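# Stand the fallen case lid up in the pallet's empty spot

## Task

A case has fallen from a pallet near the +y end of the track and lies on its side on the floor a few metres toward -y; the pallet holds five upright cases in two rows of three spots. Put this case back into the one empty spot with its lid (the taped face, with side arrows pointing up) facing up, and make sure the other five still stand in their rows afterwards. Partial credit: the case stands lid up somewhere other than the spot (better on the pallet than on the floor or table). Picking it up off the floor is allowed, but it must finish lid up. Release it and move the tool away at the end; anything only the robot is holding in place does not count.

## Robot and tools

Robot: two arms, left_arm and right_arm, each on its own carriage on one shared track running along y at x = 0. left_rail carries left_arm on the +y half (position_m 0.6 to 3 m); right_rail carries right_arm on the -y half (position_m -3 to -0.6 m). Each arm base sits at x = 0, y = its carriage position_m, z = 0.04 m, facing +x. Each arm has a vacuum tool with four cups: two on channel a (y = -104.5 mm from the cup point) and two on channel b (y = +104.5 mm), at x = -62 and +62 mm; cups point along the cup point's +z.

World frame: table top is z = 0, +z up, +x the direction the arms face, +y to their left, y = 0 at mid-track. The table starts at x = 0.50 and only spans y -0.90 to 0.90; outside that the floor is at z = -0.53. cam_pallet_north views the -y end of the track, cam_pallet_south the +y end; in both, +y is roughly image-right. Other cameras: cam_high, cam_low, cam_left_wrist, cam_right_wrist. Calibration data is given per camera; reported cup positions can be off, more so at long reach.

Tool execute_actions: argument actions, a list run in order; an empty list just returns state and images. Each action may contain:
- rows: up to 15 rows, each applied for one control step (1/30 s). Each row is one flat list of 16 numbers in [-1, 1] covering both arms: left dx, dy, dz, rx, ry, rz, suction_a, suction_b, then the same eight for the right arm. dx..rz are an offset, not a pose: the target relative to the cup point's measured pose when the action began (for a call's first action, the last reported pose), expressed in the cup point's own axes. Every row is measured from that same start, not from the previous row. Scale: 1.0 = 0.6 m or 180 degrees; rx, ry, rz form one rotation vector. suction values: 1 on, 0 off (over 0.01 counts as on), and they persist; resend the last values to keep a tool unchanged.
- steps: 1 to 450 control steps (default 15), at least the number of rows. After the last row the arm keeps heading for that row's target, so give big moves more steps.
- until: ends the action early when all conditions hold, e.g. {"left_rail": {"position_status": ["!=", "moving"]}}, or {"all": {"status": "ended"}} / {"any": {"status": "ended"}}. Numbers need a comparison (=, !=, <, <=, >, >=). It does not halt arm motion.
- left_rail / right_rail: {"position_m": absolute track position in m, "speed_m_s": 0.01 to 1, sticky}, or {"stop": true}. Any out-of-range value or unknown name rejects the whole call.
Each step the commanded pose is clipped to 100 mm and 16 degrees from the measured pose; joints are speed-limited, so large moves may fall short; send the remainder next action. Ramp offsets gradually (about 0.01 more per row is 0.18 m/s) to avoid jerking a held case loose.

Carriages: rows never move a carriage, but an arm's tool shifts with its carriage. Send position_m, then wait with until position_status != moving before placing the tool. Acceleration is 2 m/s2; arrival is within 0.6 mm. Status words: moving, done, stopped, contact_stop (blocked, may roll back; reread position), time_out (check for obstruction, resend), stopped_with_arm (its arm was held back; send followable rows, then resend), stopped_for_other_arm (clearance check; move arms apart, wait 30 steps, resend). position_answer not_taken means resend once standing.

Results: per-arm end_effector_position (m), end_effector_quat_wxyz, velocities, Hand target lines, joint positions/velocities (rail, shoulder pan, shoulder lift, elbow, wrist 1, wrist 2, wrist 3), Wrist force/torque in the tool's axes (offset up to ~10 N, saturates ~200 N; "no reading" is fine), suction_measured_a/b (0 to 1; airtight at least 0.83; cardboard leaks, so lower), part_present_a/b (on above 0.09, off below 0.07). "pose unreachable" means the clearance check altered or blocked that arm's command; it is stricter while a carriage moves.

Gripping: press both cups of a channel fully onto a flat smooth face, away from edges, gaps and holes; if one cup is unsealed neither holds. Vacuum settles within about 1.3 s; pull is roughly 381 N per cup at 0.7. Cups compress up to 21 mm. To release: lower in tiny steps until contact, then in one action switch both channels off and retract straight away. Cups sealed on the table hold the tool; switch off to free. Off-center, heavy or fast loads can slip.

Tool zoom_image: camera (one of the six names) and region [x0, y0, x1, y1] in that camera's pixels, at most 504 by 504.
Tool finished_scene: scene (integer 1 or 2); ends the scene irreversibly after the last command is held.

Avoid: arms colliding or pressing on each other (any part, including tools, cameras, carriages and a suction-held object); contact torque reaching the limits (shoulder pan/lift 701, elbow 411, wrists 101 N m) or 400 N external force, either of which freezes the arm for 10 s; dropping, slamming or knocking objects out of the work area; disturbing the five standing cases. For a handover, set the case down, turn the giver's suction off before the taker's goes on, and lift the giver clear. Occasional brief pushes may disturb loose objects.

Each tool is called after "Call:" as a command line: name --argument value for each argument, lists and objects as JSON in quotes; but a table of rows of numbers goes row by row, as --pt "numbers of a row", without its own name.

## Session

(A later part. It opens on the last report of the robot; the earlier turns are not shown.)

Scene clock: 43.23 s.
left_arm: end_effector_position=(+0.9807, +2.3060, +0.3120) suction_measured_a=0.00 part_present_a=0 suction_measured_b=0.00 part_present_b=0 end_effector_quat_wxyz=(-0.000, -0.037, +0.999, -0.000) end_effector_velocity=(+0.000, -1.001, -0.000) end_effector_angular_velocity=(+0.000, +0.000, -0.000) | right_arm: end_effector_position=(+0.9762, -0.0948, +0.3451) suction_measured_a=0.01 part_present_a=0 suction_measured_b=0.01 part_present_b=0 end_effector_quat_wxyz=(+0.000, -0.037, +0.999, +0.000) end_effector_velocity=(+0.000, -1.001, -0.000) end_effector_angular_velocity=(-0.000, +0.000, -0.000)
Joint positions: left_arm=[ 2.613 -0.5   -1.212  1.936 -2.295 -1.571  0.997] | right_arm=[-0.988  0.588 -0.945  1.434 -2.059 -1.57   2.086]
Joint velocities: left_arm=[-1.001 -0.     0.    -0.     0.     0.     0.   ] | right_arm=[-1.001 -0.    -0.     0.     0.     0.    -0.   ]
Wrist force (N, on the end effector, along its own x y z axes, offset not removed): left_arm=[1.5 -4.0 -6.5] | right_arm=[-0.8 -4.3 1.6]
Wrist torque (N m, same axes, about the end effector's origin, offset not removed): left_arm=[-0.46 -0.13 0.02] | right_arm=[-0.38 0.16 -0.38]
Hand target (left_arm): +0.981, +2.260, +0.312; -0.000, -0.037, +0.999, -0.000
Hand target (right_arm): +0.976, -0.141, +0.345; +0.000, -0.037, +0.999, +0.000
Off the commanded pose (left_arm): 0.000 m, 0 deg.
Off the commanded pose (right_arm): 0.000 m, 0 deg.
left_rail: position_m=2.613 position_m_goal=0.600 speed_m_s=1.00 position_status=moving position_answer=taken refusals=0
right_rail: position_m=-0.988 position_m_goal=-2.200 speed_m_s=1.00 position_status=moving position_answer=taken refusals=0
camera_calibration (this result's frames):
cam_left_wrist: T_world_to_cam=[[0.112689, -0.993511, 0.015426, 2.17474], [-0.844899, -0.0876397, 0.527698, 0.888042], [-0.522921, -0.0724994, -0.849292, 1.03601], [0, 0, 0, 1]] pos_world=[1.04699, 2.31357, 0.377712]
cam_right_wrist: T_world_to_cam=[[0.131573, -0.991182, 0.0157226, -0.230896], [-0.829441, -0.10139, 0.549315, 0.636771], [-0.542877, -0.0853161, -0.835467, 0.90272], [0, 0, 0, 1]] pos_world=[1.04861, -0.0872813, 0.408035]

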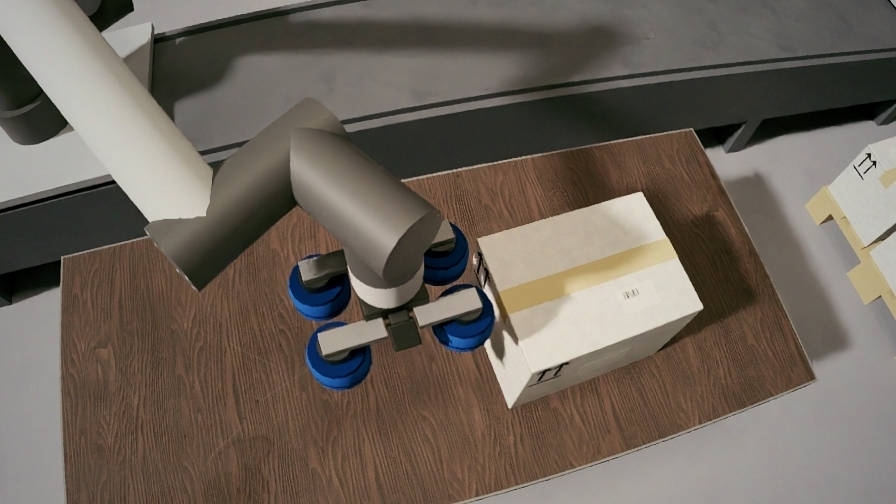

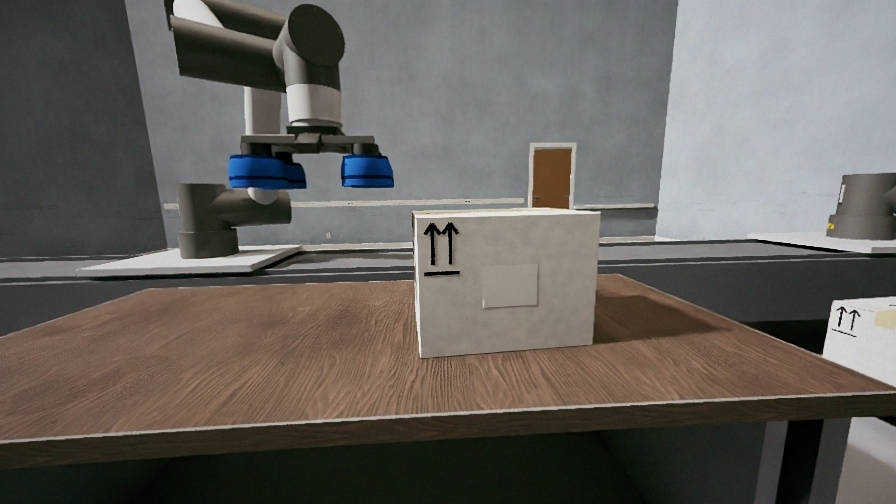

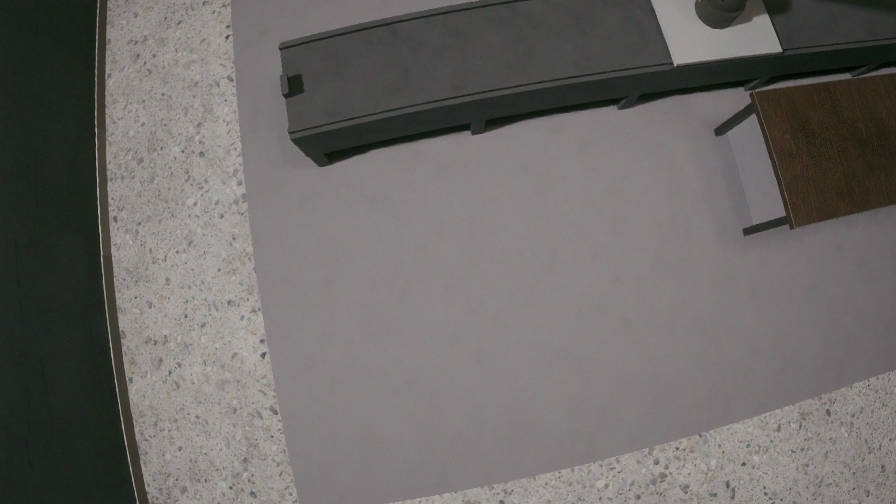

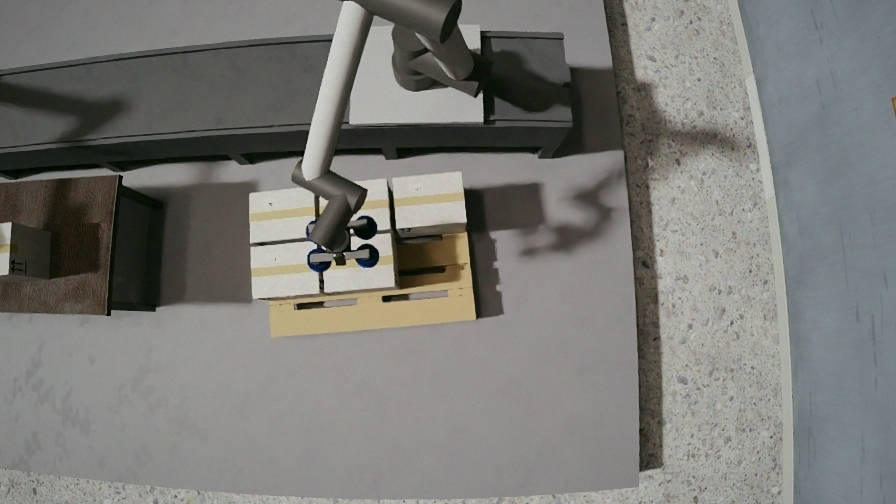

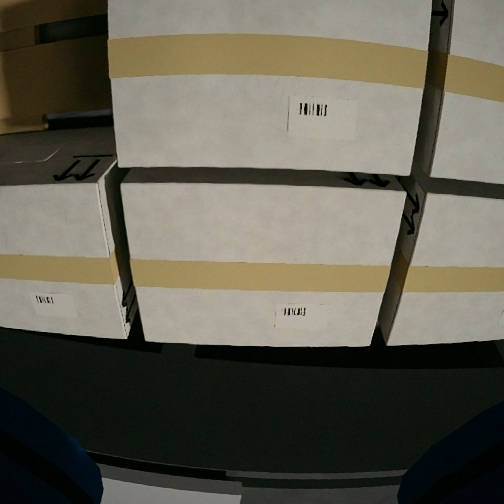

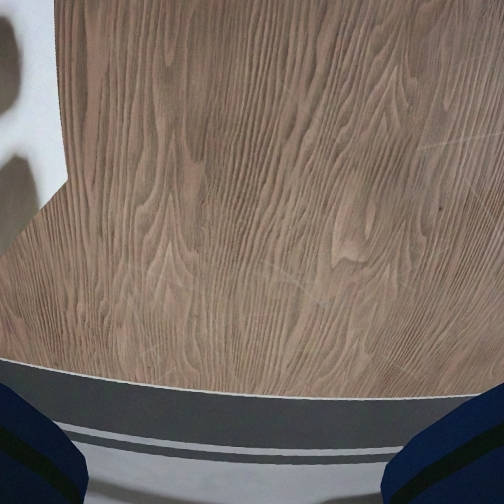

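Call:
zoom_image --camera "cam_high" --region '[450, 170, 730, 420]'

Call:
zoom_image --camera "cam_pallet_south" --region '[370, 160, 500, 340]'

Region (450, 170, 730, 420) of cam_high's 896x504 image, scaled by 1.800, with more detail than that image has; it fills the top 450 rows of this view, and the rest is white.

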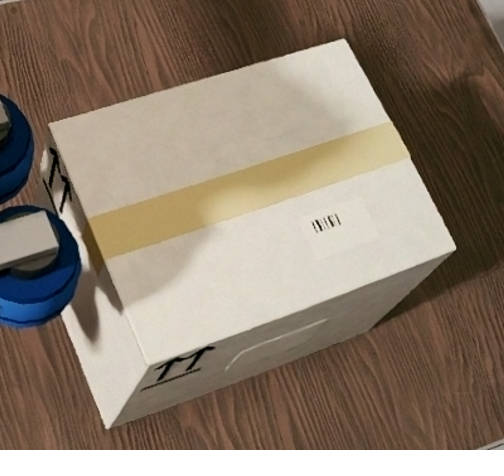

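Region (370, 160, 500, 340) of cam_pallet_south's 896x504 image, scaled by 2.800, with more detail than that image has.

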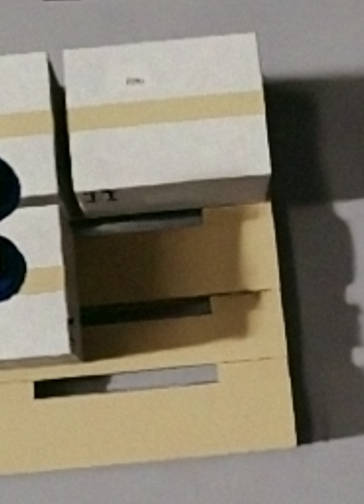

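Call:
execute_actions --actions '[]'

Scene clock: 44.37 s.
left_arm: end_effector_position=(+0.9807, +1.1726, +0.3120) suction_measured_a=0.00 part_present_a=0 suction_measured_b=0.00 part_present_b=0 end_effector_quat_wxyz=(-0.000, -0.037, +0.999, -0.000) end_effector_velocity=(+0.000, -1.000, -0.000) end_effector_angular_velocity=(+0.000, +0.000, +0.000) | right_arm: end_effector_position=(+0.9763, -1.1991, +0.3451) suction_measured_a=0.01 part_present_a=0 suction_measured_b=0.01 part_present_b=0 end_effector_quat_wxyz=(+0.000, -0.036, +0.999, +0.000) end_effector_velocity=(+0.000, -0.662, +0.000) end_effector_angular_velocity=(+0.000, -0.000, -0.000)
Joint positions: left_arm=[ 1.479 -0.5   -1.212  1.936 -2.295 -1.571  0.997] | right_arm=[-2.092  0.588 -0.945  1.434 -2.059 -1.57   2.086]
Joint velocities: left_arm=[-1.  0.  0. -0.  0.  0. -0.] | right_arm=[-0.662 -0.    -0.     0.    -0.     0.    -0.   ]
Wrist force (N, on the end effector, along its own x y z axes, offset not removed): left_arm=[-3.6 -13.9 -7.0] | right_arm=[-2.2 -10.2 2.1]
Wrist torque (N m, same axes, about the end effector's origin, offset not removed): left_arm=[-1.70 0.27 0.07] | right_arm=[-0.94 0.36 -0.34]
Hand target (left_arm): +0.981, +1.127, +0.312; -0.000, -0.037, +0.999, -0.000
Hand target (right_arm): +0.976, -1.227, +0.345; +0.000, -0.037, +0.999, +0.000
Off the commanded pose (left_arm): 0.000 m, 0 deg.
Off the commanded pose (right_arm): 0.000 m, 0 deg.
left_rail: position_m=1.479 position_m_goal=0.600 speed_m_s=1.00 position_status=moving position_answer=taken refusals=0
right_rail: position_m=-2.092 position_m_goal=-2.200 speed_m_s=1.00 position_status=moving position_answer=taken refusals=0
camera_calibration (this result's frames):
cam_left_wrist: T_world_to_cam=[[0.112697, -0.99351, 0.0154172, 1.04875], [-0.844891, -0.0876499, 0.527708, 0.788732], [-0.522932, -0.0724971, -0.849286, 0.95386], [0, 0, 0, 1]] pos_world=[1.04701, 1.18022, 0.377711]
cam_right_wrist: T_world_to_cam=[[0.131522, -0.991189, 0.0157155, -1.32548], [-0.829454, -0.101352, 0.549303, 0.524898], [-0.54287, -0.0852807, -0.835475, 0.8086], [0, 0, 0, 1]] pos_world=[1.04867, -1.19164, 0.408068]

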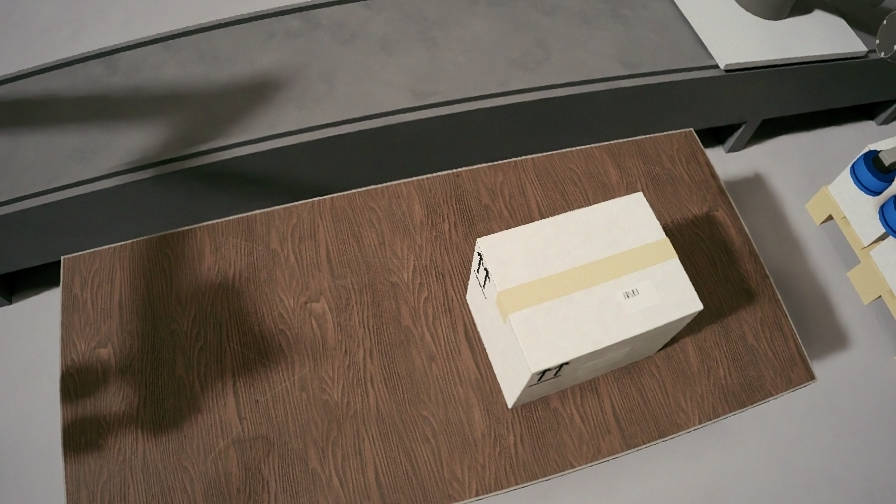

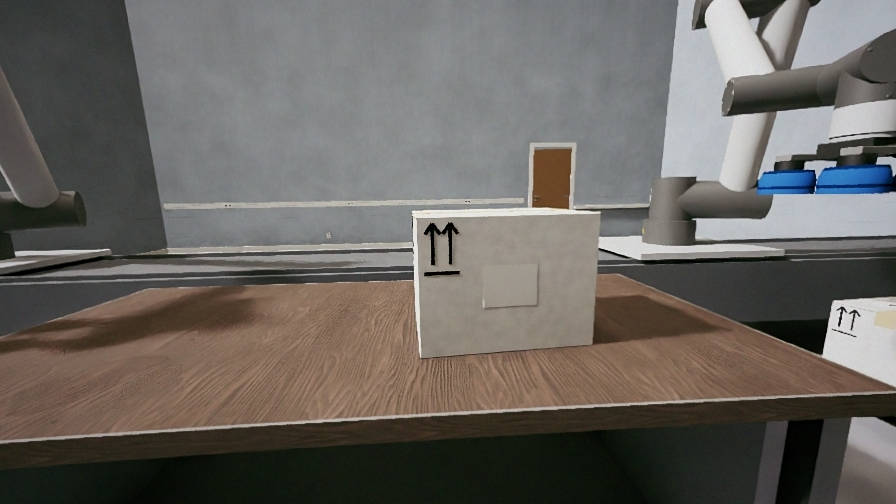

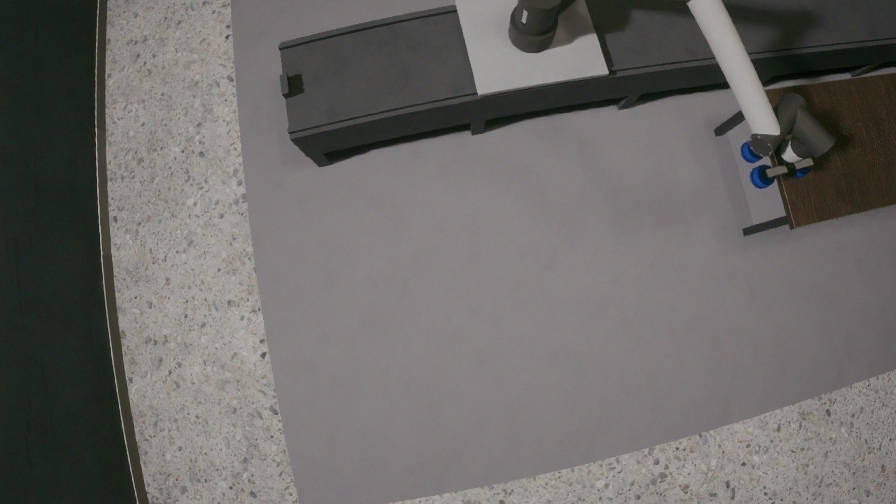

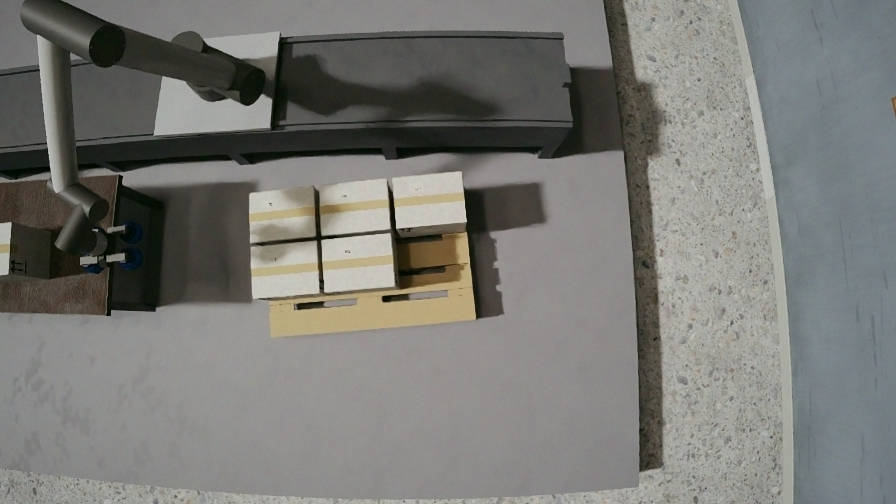

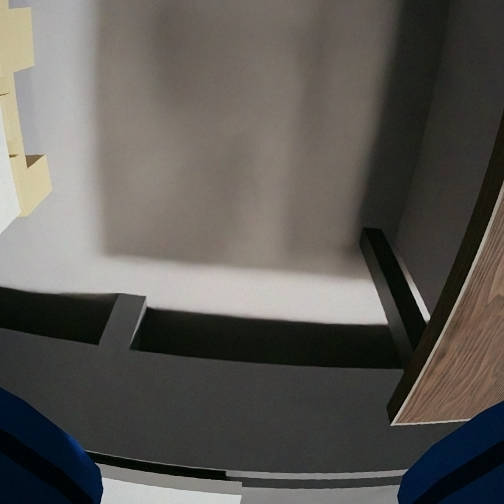

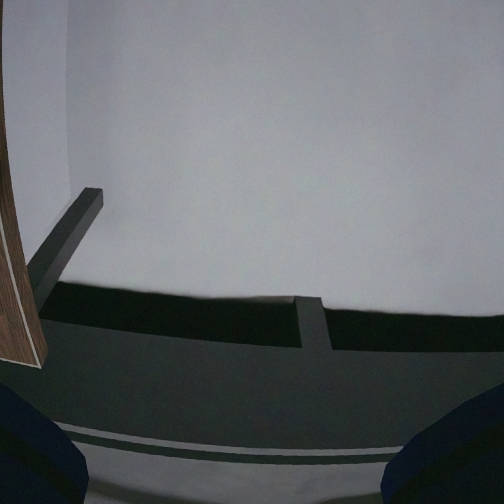

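Call:
zoom_image --camera "cam_pallet_south" --region '[240, 160, 492, 345]'

Call:
zoom_image --camera "cam_pallet_south" --region '[310, 165, 480, 305]'

Region (240, 160, 492, 345) of cam_pallet_south's 896x504 image, scaled by 2.000, with more detail than that image has; it fills the top 370 rows of this view, and the rest is white.

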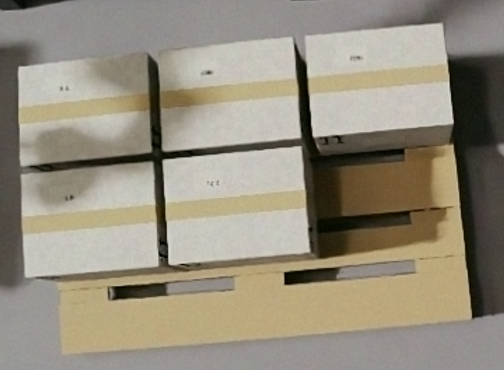

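Region (310, 165, 480, 305) of cam_pallet_south's 896x504 image, scaled by 2.965, with more detail than that image has; it fills the top 415 rows of this view, and the rest is white.

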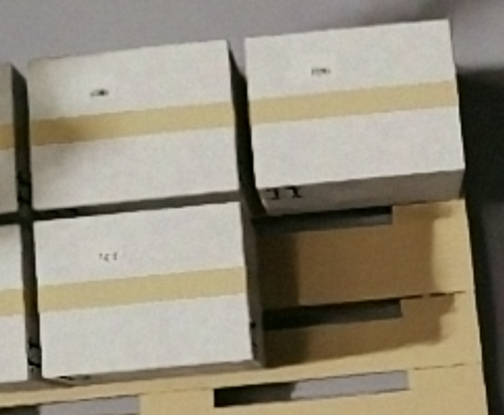

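Call:
execute_actions --actions '[]'

Scene clock: 44.87 s.
left_arm: end_effector_position=(+0.9807, +0.6726, +0.3120) suction_measured_a=0.00 part_present_a=0 suction_measured_b=0.00 part_present_b=0 end_effector_quat_wxyz=(-0.000, -0.037, +0.999, -0.000) end_effector_velocity=(-0.000, -1.000, +0.000) end_effector_angular_velocity=(-0.000, -0.000, -0.000) | right_arm: end_effector_position=(+0.9762, -1.3073, +0.3451) suction_measured_a=0.01 part_present_a=0 suction_measured_b=0.01 part_present_b=0 end_effector_quat_wxyz=(+0.000, -0.037, +0.999, +0.000) end_effector_velocity=(-0.000, +0.000, -0.000) end_effector_angular_velocity=(-0.000, +0.000, +0.000)
Joint positions: left_arm=[ 0.979 -0.5   -1.212  1.936 -2.295 -1.571  0.997] | right_arm=[-2.2    0.588 -0.945  1.434 -2.059 -1.57   2.086]
Joint velocities: left_arm=[-1. -0. -0. -0.  0.  0. -0.] | right_arm=[ 0.  0.  0. -0.  0. -0.  0.]
Wrist force (N, on the end effector, along its own x y z axes, offset not removed): left_arm=[1.1 -4.3 -4.9] | right_arm=[-2.0 -3.4 0.3]
Wrist torque (N m, same axes, about the end effector's origin, offset not removed): left_arm=[-0.56 -0.25 -0.09] | right_arm=[-0.27 0.32 -0.29]
Hand target (left_arm): +0.981, +0.627, +0.312; -0.000, -0.037, +0.999, -0.000
Hand target (right_arm): +0.976, -1.307, +0.345; +0.000, -0.037, +0.999, +0.000
Off the commanded pose (left_arm): 0.000 m, 0 deg.
Off the commanded pose (right_arm): 0.000 m, 0 deg.
left_rail: position_m=0.979 position_m_goal=0.600 speed_m_s=1.00 position_status=moving position_answer=taken refusals=0
right_rail: position_m=-2.200 position_m_goal=-2.200 speed_m_s=1.00 position_status=done position_answer=taken refusals=0
camera_calibration (this result's frames):
cam_left_wrist: T_world_to_cam=[[0.112708, -0.993509, 0.0154172, 0.551989], [-0.844891, -0.087659, 0.527708, 0.744916], [-0.522931, -0.0725027, -0.849286, 0.917617], [0, 0, 0, 1]] pos_world=[1.04701, 0.680234, 0.377711]
cam_right_wrist: T_world_to_cam=[[0.131591, -0.99118, 0.0157143, -1.43273], [-0.829448, -0.10141, 0.549301, 0.513803], [-0.542863, -0.0853172, -0.835477, 0.79929], [0, 0, 0, 1]] pos_world=[1.04861, -1.2998, 0.40807]

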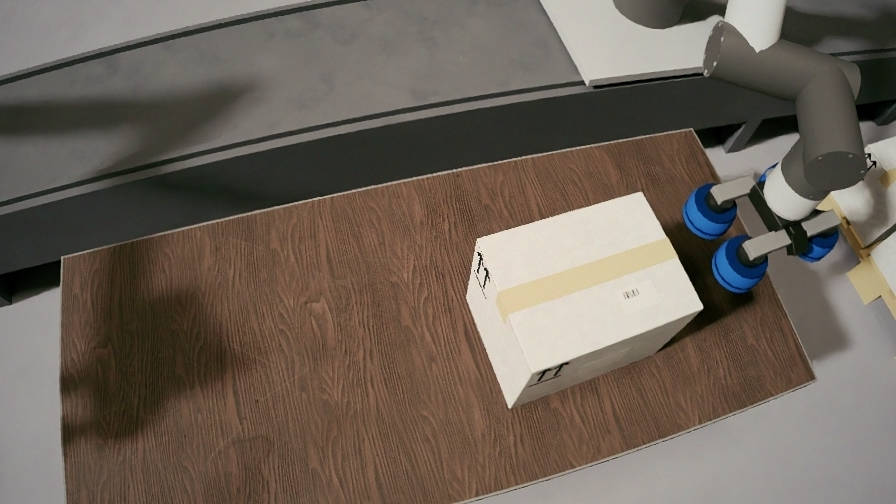

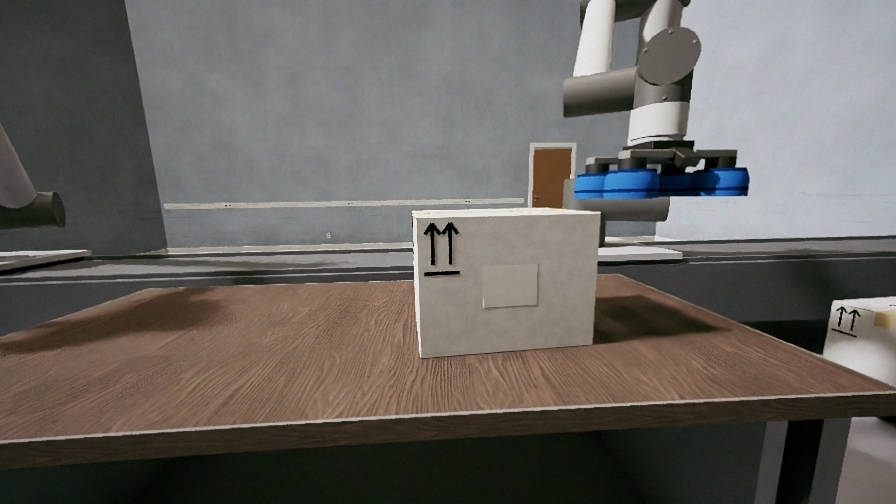

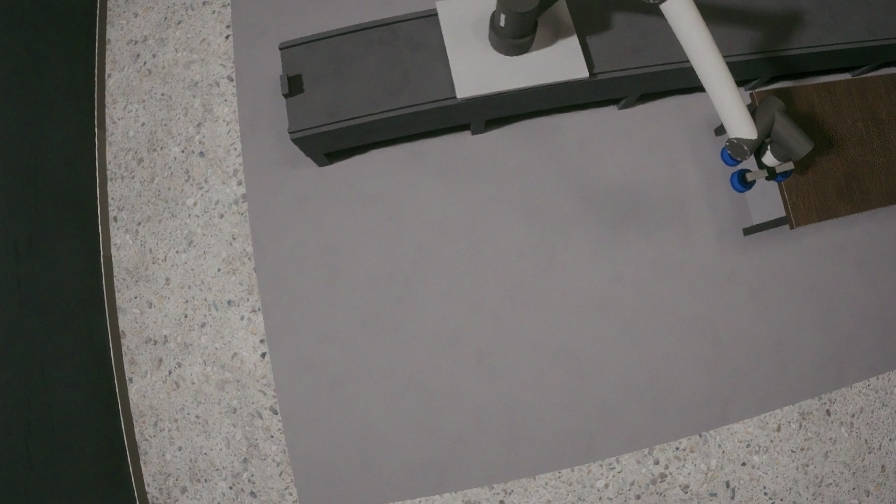

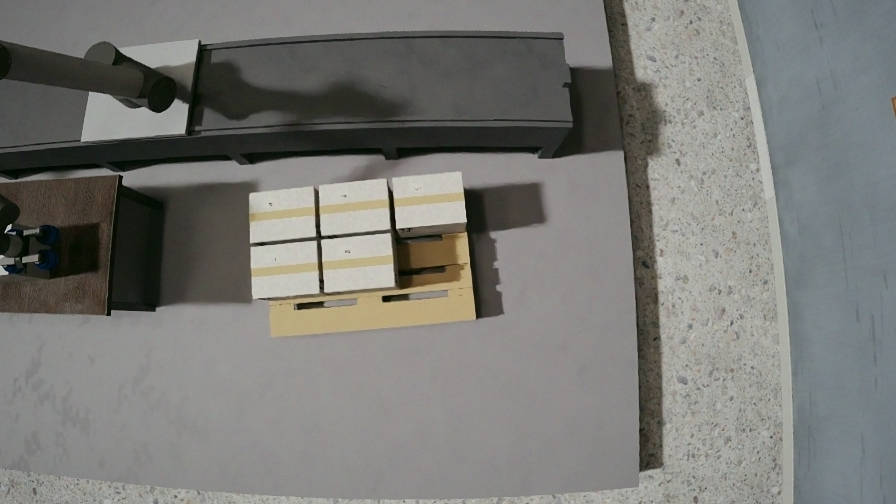

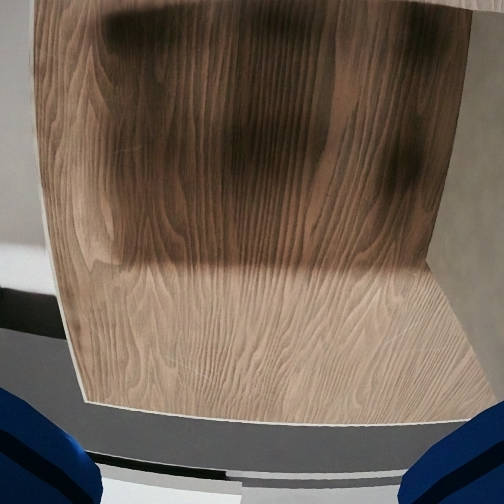

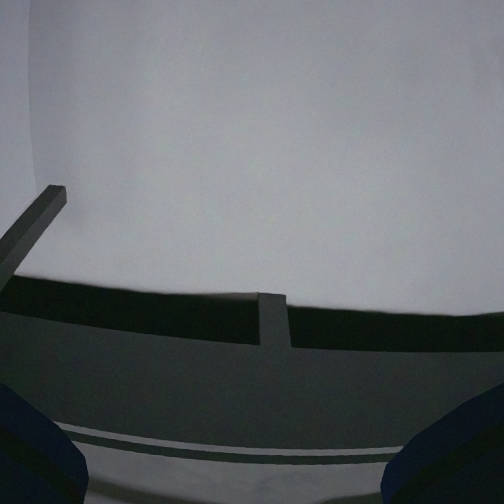

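Call:
execute_actions --actions '[]'

Scene clock: 45.50 s.
left_arm: end_effector_position=(+0.9807, +0.2934, +0.3120) suction_measured_a=0.00 part_present_a=0 suction_measured_b=0.00 part_present_b=0 end_effector_quat_wxyz=(-0.000, -0.037, +0.999, -0.000) end_effector_velocity=(+0.000, -0.008, +0.000) end_effector_angular_velocity=(-0.000, -0.000, +0.000) | right_arm: end_effector_position=(+0.9762, -1.3073, +0.3451) suction_measured_a=0.01 part_present_a=0 suction_measured_b=0.01 part_present_b=0 end_effector_quat_wxyz=(+0.000, -0.037, +0.999, +0.000) end_effector_velocity=(+0.000, -0.000, -0.000) end_effector_angular_velocity=(-0.000, +0.000, +0.000)
Joint positions: left_arm=[ 0.6   -0.5   -1.212  1.936 -2.295 -1.572  0.997] | right_arm=[-2.2    0.588 -0.945  1.434 -2.059 -1.57   2.086]
Joint velocities: left_arm=[-0.008  0.    -0.     0.     0.     0.    -0.   ] | right_arm=[ 0. -0.  0. -0.  0. -0. -0.]
Wrist force (N, on the end effector, along its own x y z axes, offset not removed): left_arm=[3.5 -18.6 -7.8] | right_arm=[0.0 -3.7 2.6]
Wrist torque (N m, same axes, about the end effector's origin, offset not removed): left_arm=[-2.13 -0.35 0.05] | right_arm=[-0.22 -0.01 -0.42]
Hand target (left_arm): +0.981, +0.293, +0.312; -0.000, -0.037, +0.999, -0.000
Hand target (right_arm): +0.976, -1.307, +0.345; +0.000, -0.037, +0.999, +0.000
Off the commanded pose (left_arm): 0.000 m, 0 deg.
Off the commanded pose (right_arm): 0.000 m, 0 deg.
left_rail: position_m=0.600 position_m_goal=0.600 speed_m_s=1.00 position_status=moving position_answer=taken refusals=0
right_rail: position_m=-2.200 position_m_goal=-2.200 speed_m_s=1.00 position_status=done position_answer=taken refusals=0
camera_calibration (this result's frames):
cam_left_wrist: T_world_to_cam=[[0.112707, -0.993508, 0.0154465, 0.175213], [-0.844884, -0.0876422, 0.527721, 0.711655], [-0.522941, -0.0725285, -0.849277, 0.890138], [0, 0, 0, 1]] pos_world=[1.04701, 0.301007, 0.377713]
cam_right_wrist: T_world_to_cam=[[0.131595, -0.991179, 0.0157144, -1.43273], [-0.829447, -0.101414, 0.549301, 0.513796], [-0.542862, -0.0853196, -0.835476, 0.799285], [0, 0, 0, 1]] pos_world=[1.04861, -1.29979, 0.40807]

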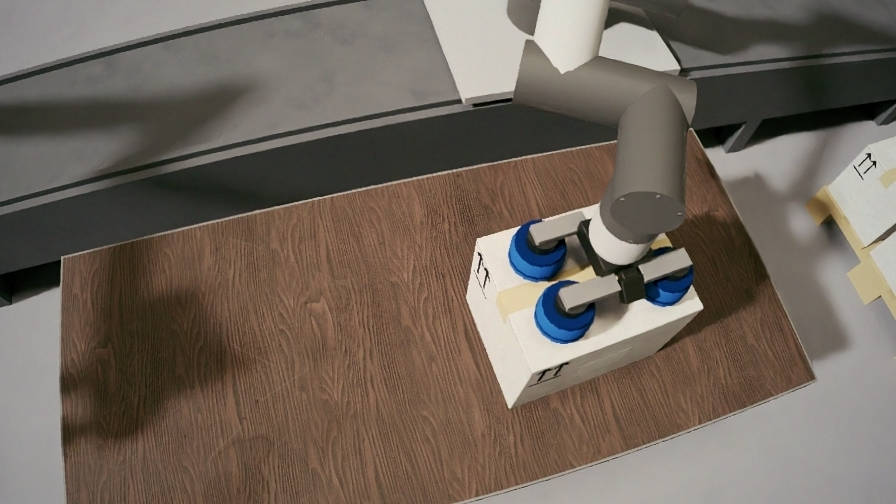

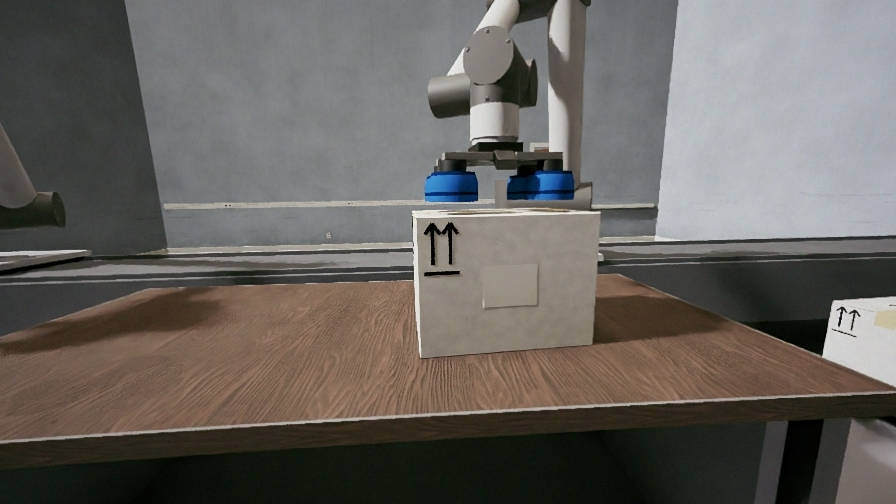

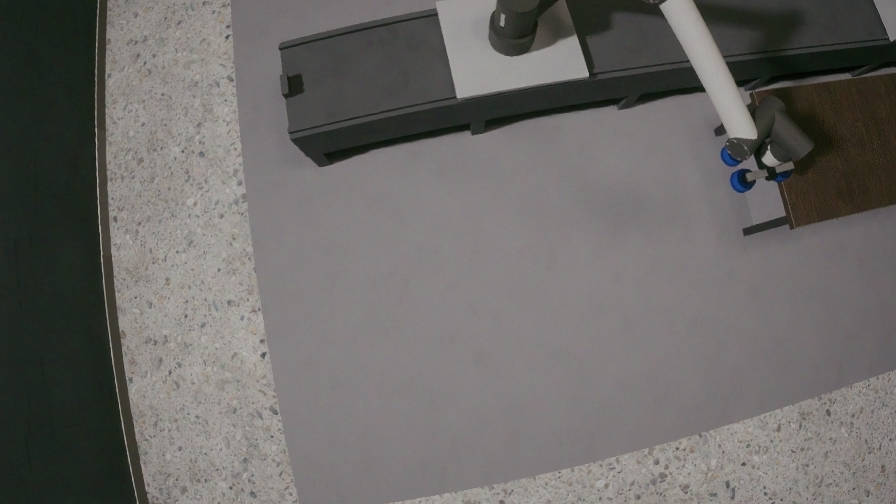

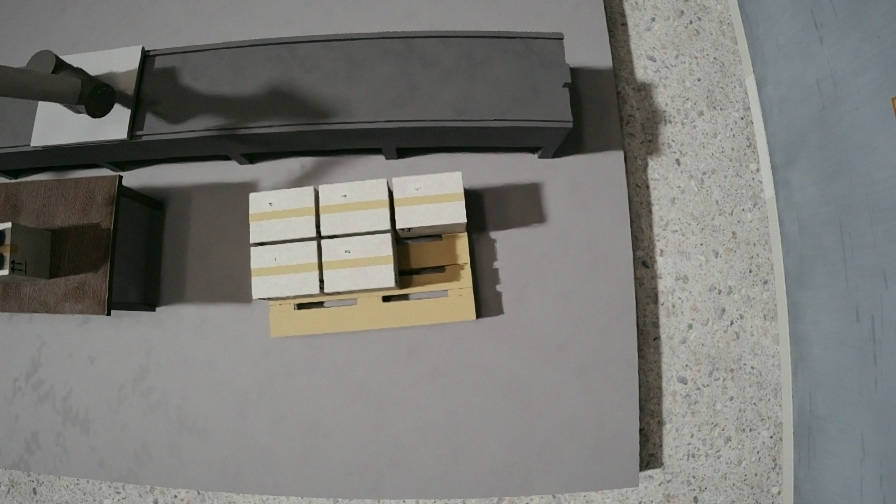

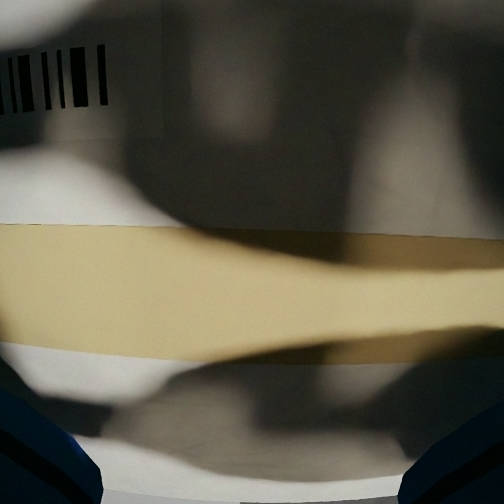

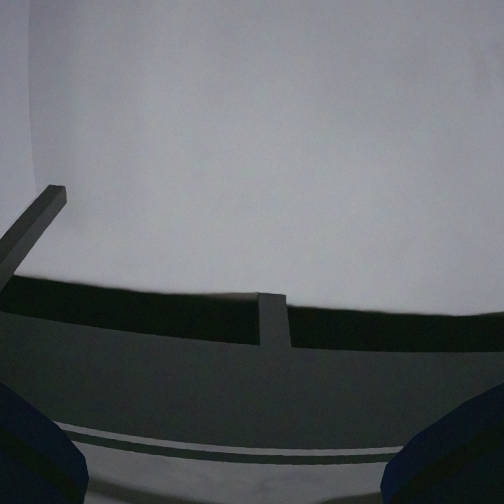

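Call:
zoom_image --camera "cam_high" --region '[450, 170, 730, 420]'

Call:
zoom_image --camera "cam_low" --region '[400, 130, 610, 240]'

Region (450, 170, 730, 420) of cam_high's 896x504 image, scaled by 1.800, with more detail than that image has; it fills the top 450 rows of this view, and the rest is white.

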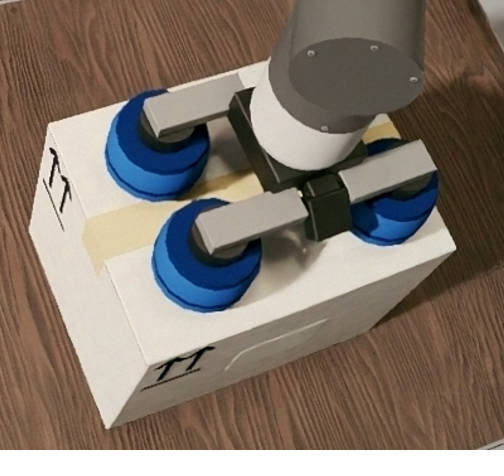

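Region (400, 130, 610, 240) of cam_low's 896x504 image, scaled by 2.400, with more detail than that image has; it fills the top 264 rows of this view, and the rest is white.

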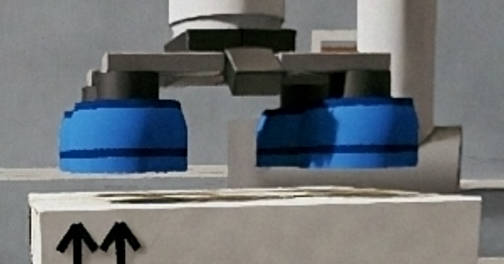

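Call:
execute_actions --actions '[{"rows": [[0.003,-0.004,0.008,0,0,0,1,1, 0,0,0,0,0,0,0,0],[0.005,-0.007,0.022,0,0,0,1,1, 0,0,0,0,0,0,0,0],[0.005,-0.007,0.04,0,0,0,1,1, 0,0,0,0,0,0,0,0],[0.005,-0.007,0.058,0,0,0,1,1, 0,0,0,0,0,0,0,0]], "steps": 4}]'

Scene clock: 50.73 s.
left_arm: end_effector_position=(+0.9795, +0.2917, +0.3054) suction_measured_a=0.00 part_present_a=0 suction_measured_b=0.00 part_present_b=0 end_effector_quat_wxyz=(-0.001, -0.037, +0.999, -0.000) end_effector_velocity=(-0.015, -0.018, -0.135) end_effector_angular_velocity=(+0.003, +0.006, +0.000) | right_arm: end_effector_position=(+0.9762, -1.3073, +0.3451) suction_measured_a=0.01 part_present_a=0 suction_measured_b=0.01 part_present_b=0 end_effector_quat_wxyz=(+0.000, -0.037, +0.999, +0.000) end_effector_velocity=(-0.000, +0.000, -0.000) end_effector_angular_velocity=(-0.000, +0.000, -0.000)
Joint positions: left_arm=[ 0.6   -0.502 -1.207  1.941 -2.304 -1.571  0.995] | right_arm=[-2.2    0.588 -0.945  1.434 -2.059 -1.57   2.086]
Joint velocities: left_arm=[ 0.    -0.023  0.105  0.083 -0.181 -0.    -0.023] | right_arm=[ 0.  0.  0.  0. -0. -0.  0.]
Wrist force (N, on the end effector, along its own x y z axes, offset not removed): left_arm=[-3.5 -7.0 -5.5] | right_arm=[-0.8 -4.9 1.4]
Wrist torque (N m, same axes, about the end effector's origin, offset not removed): left_arm=[-1.05 0.31 0.10] | right_arm=[-0.37 0.07 -0.36]
Hand target (left_arm): +0.977, +0.289, +0.278; -0.001, -0.037, +0.999, +0.000
Hand target (right_arm): +0.976, -1.307, +0.345; +0.000, -0.037, +0.999, +0.000
Off the commanded pose (left_arm): 0.028 m, 0 deg.
Off the commanded pose (right_arm): 0.000 m, 0 deg.
left_rail: position_m=0.600 position_m_goal=0.600 speed_m_s=1.00 position_status=done position_answer=taken refusals=0
right_rail: position_m=-2.200 position_m_goal=-2.200 speed_m_s=1.00 position_status=done position_answer=taken refusals=0
camera_calibration (this result's frames):
cam_left_wrist: T_world_to_cam=[[0.112685, -0.993513, 0.0153086, 0.173814], [-0.844801, -0.0876851, 0.527847, 0.713876], [-0.52308, -0.0724134, -0.849202, 0.883848], [0, 0, 0, 1]] pos_world=[1.04582, 0.299285, 0.371087]
cam_right_wrist: T_world_to_cam=[[0.131595, -0.991179, 0.0157094, -1.43273], [-0.829453, -0.101417, 0.549293, 0.51381], [-0.542855, -0.0853143, -0.835482, 0.799282], [0, 0, 0, 1]] pos_world=[1.04861, -1.29979, 0.408061]

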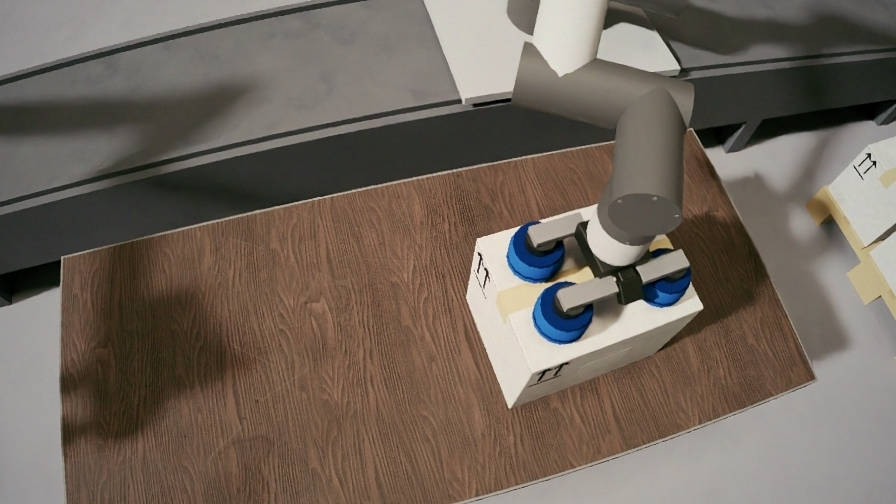

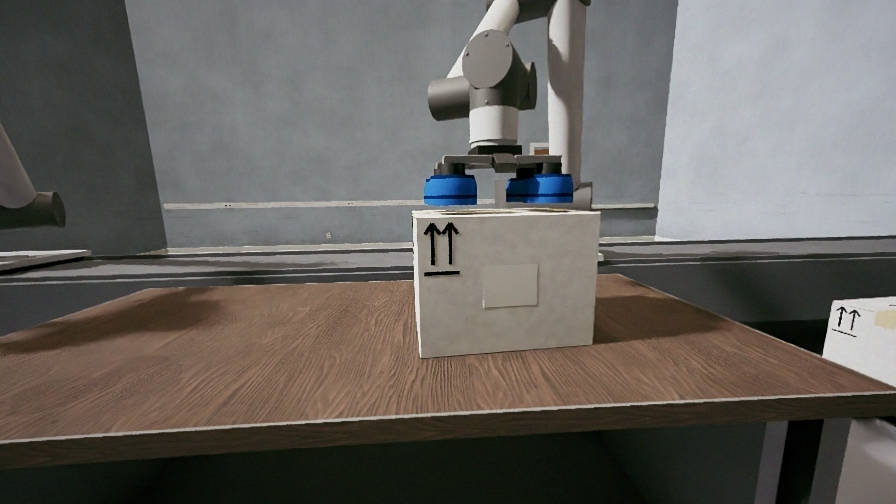

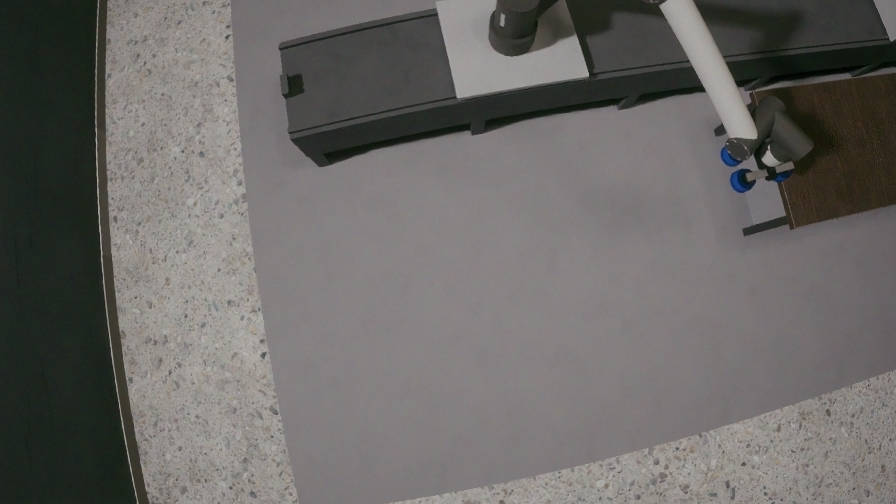

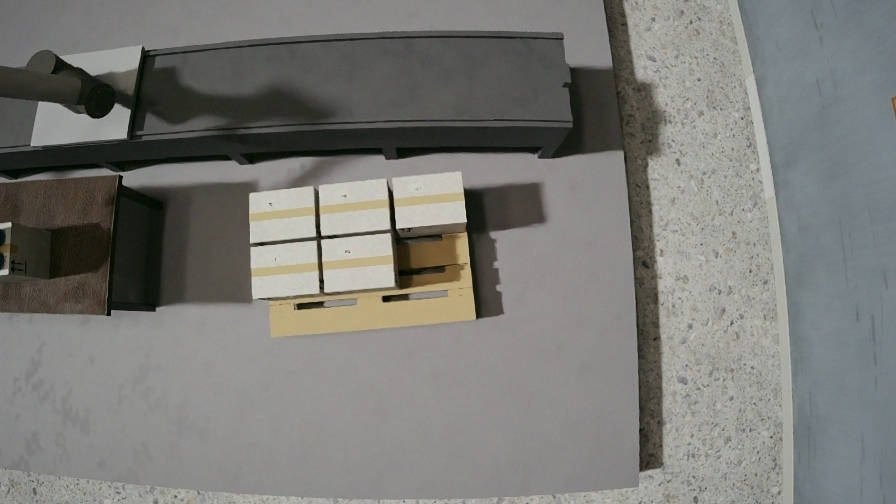

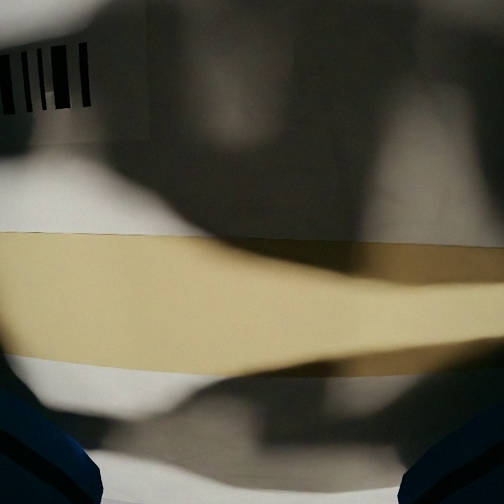

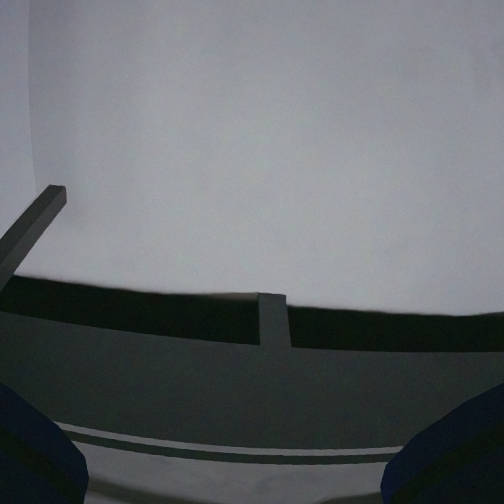

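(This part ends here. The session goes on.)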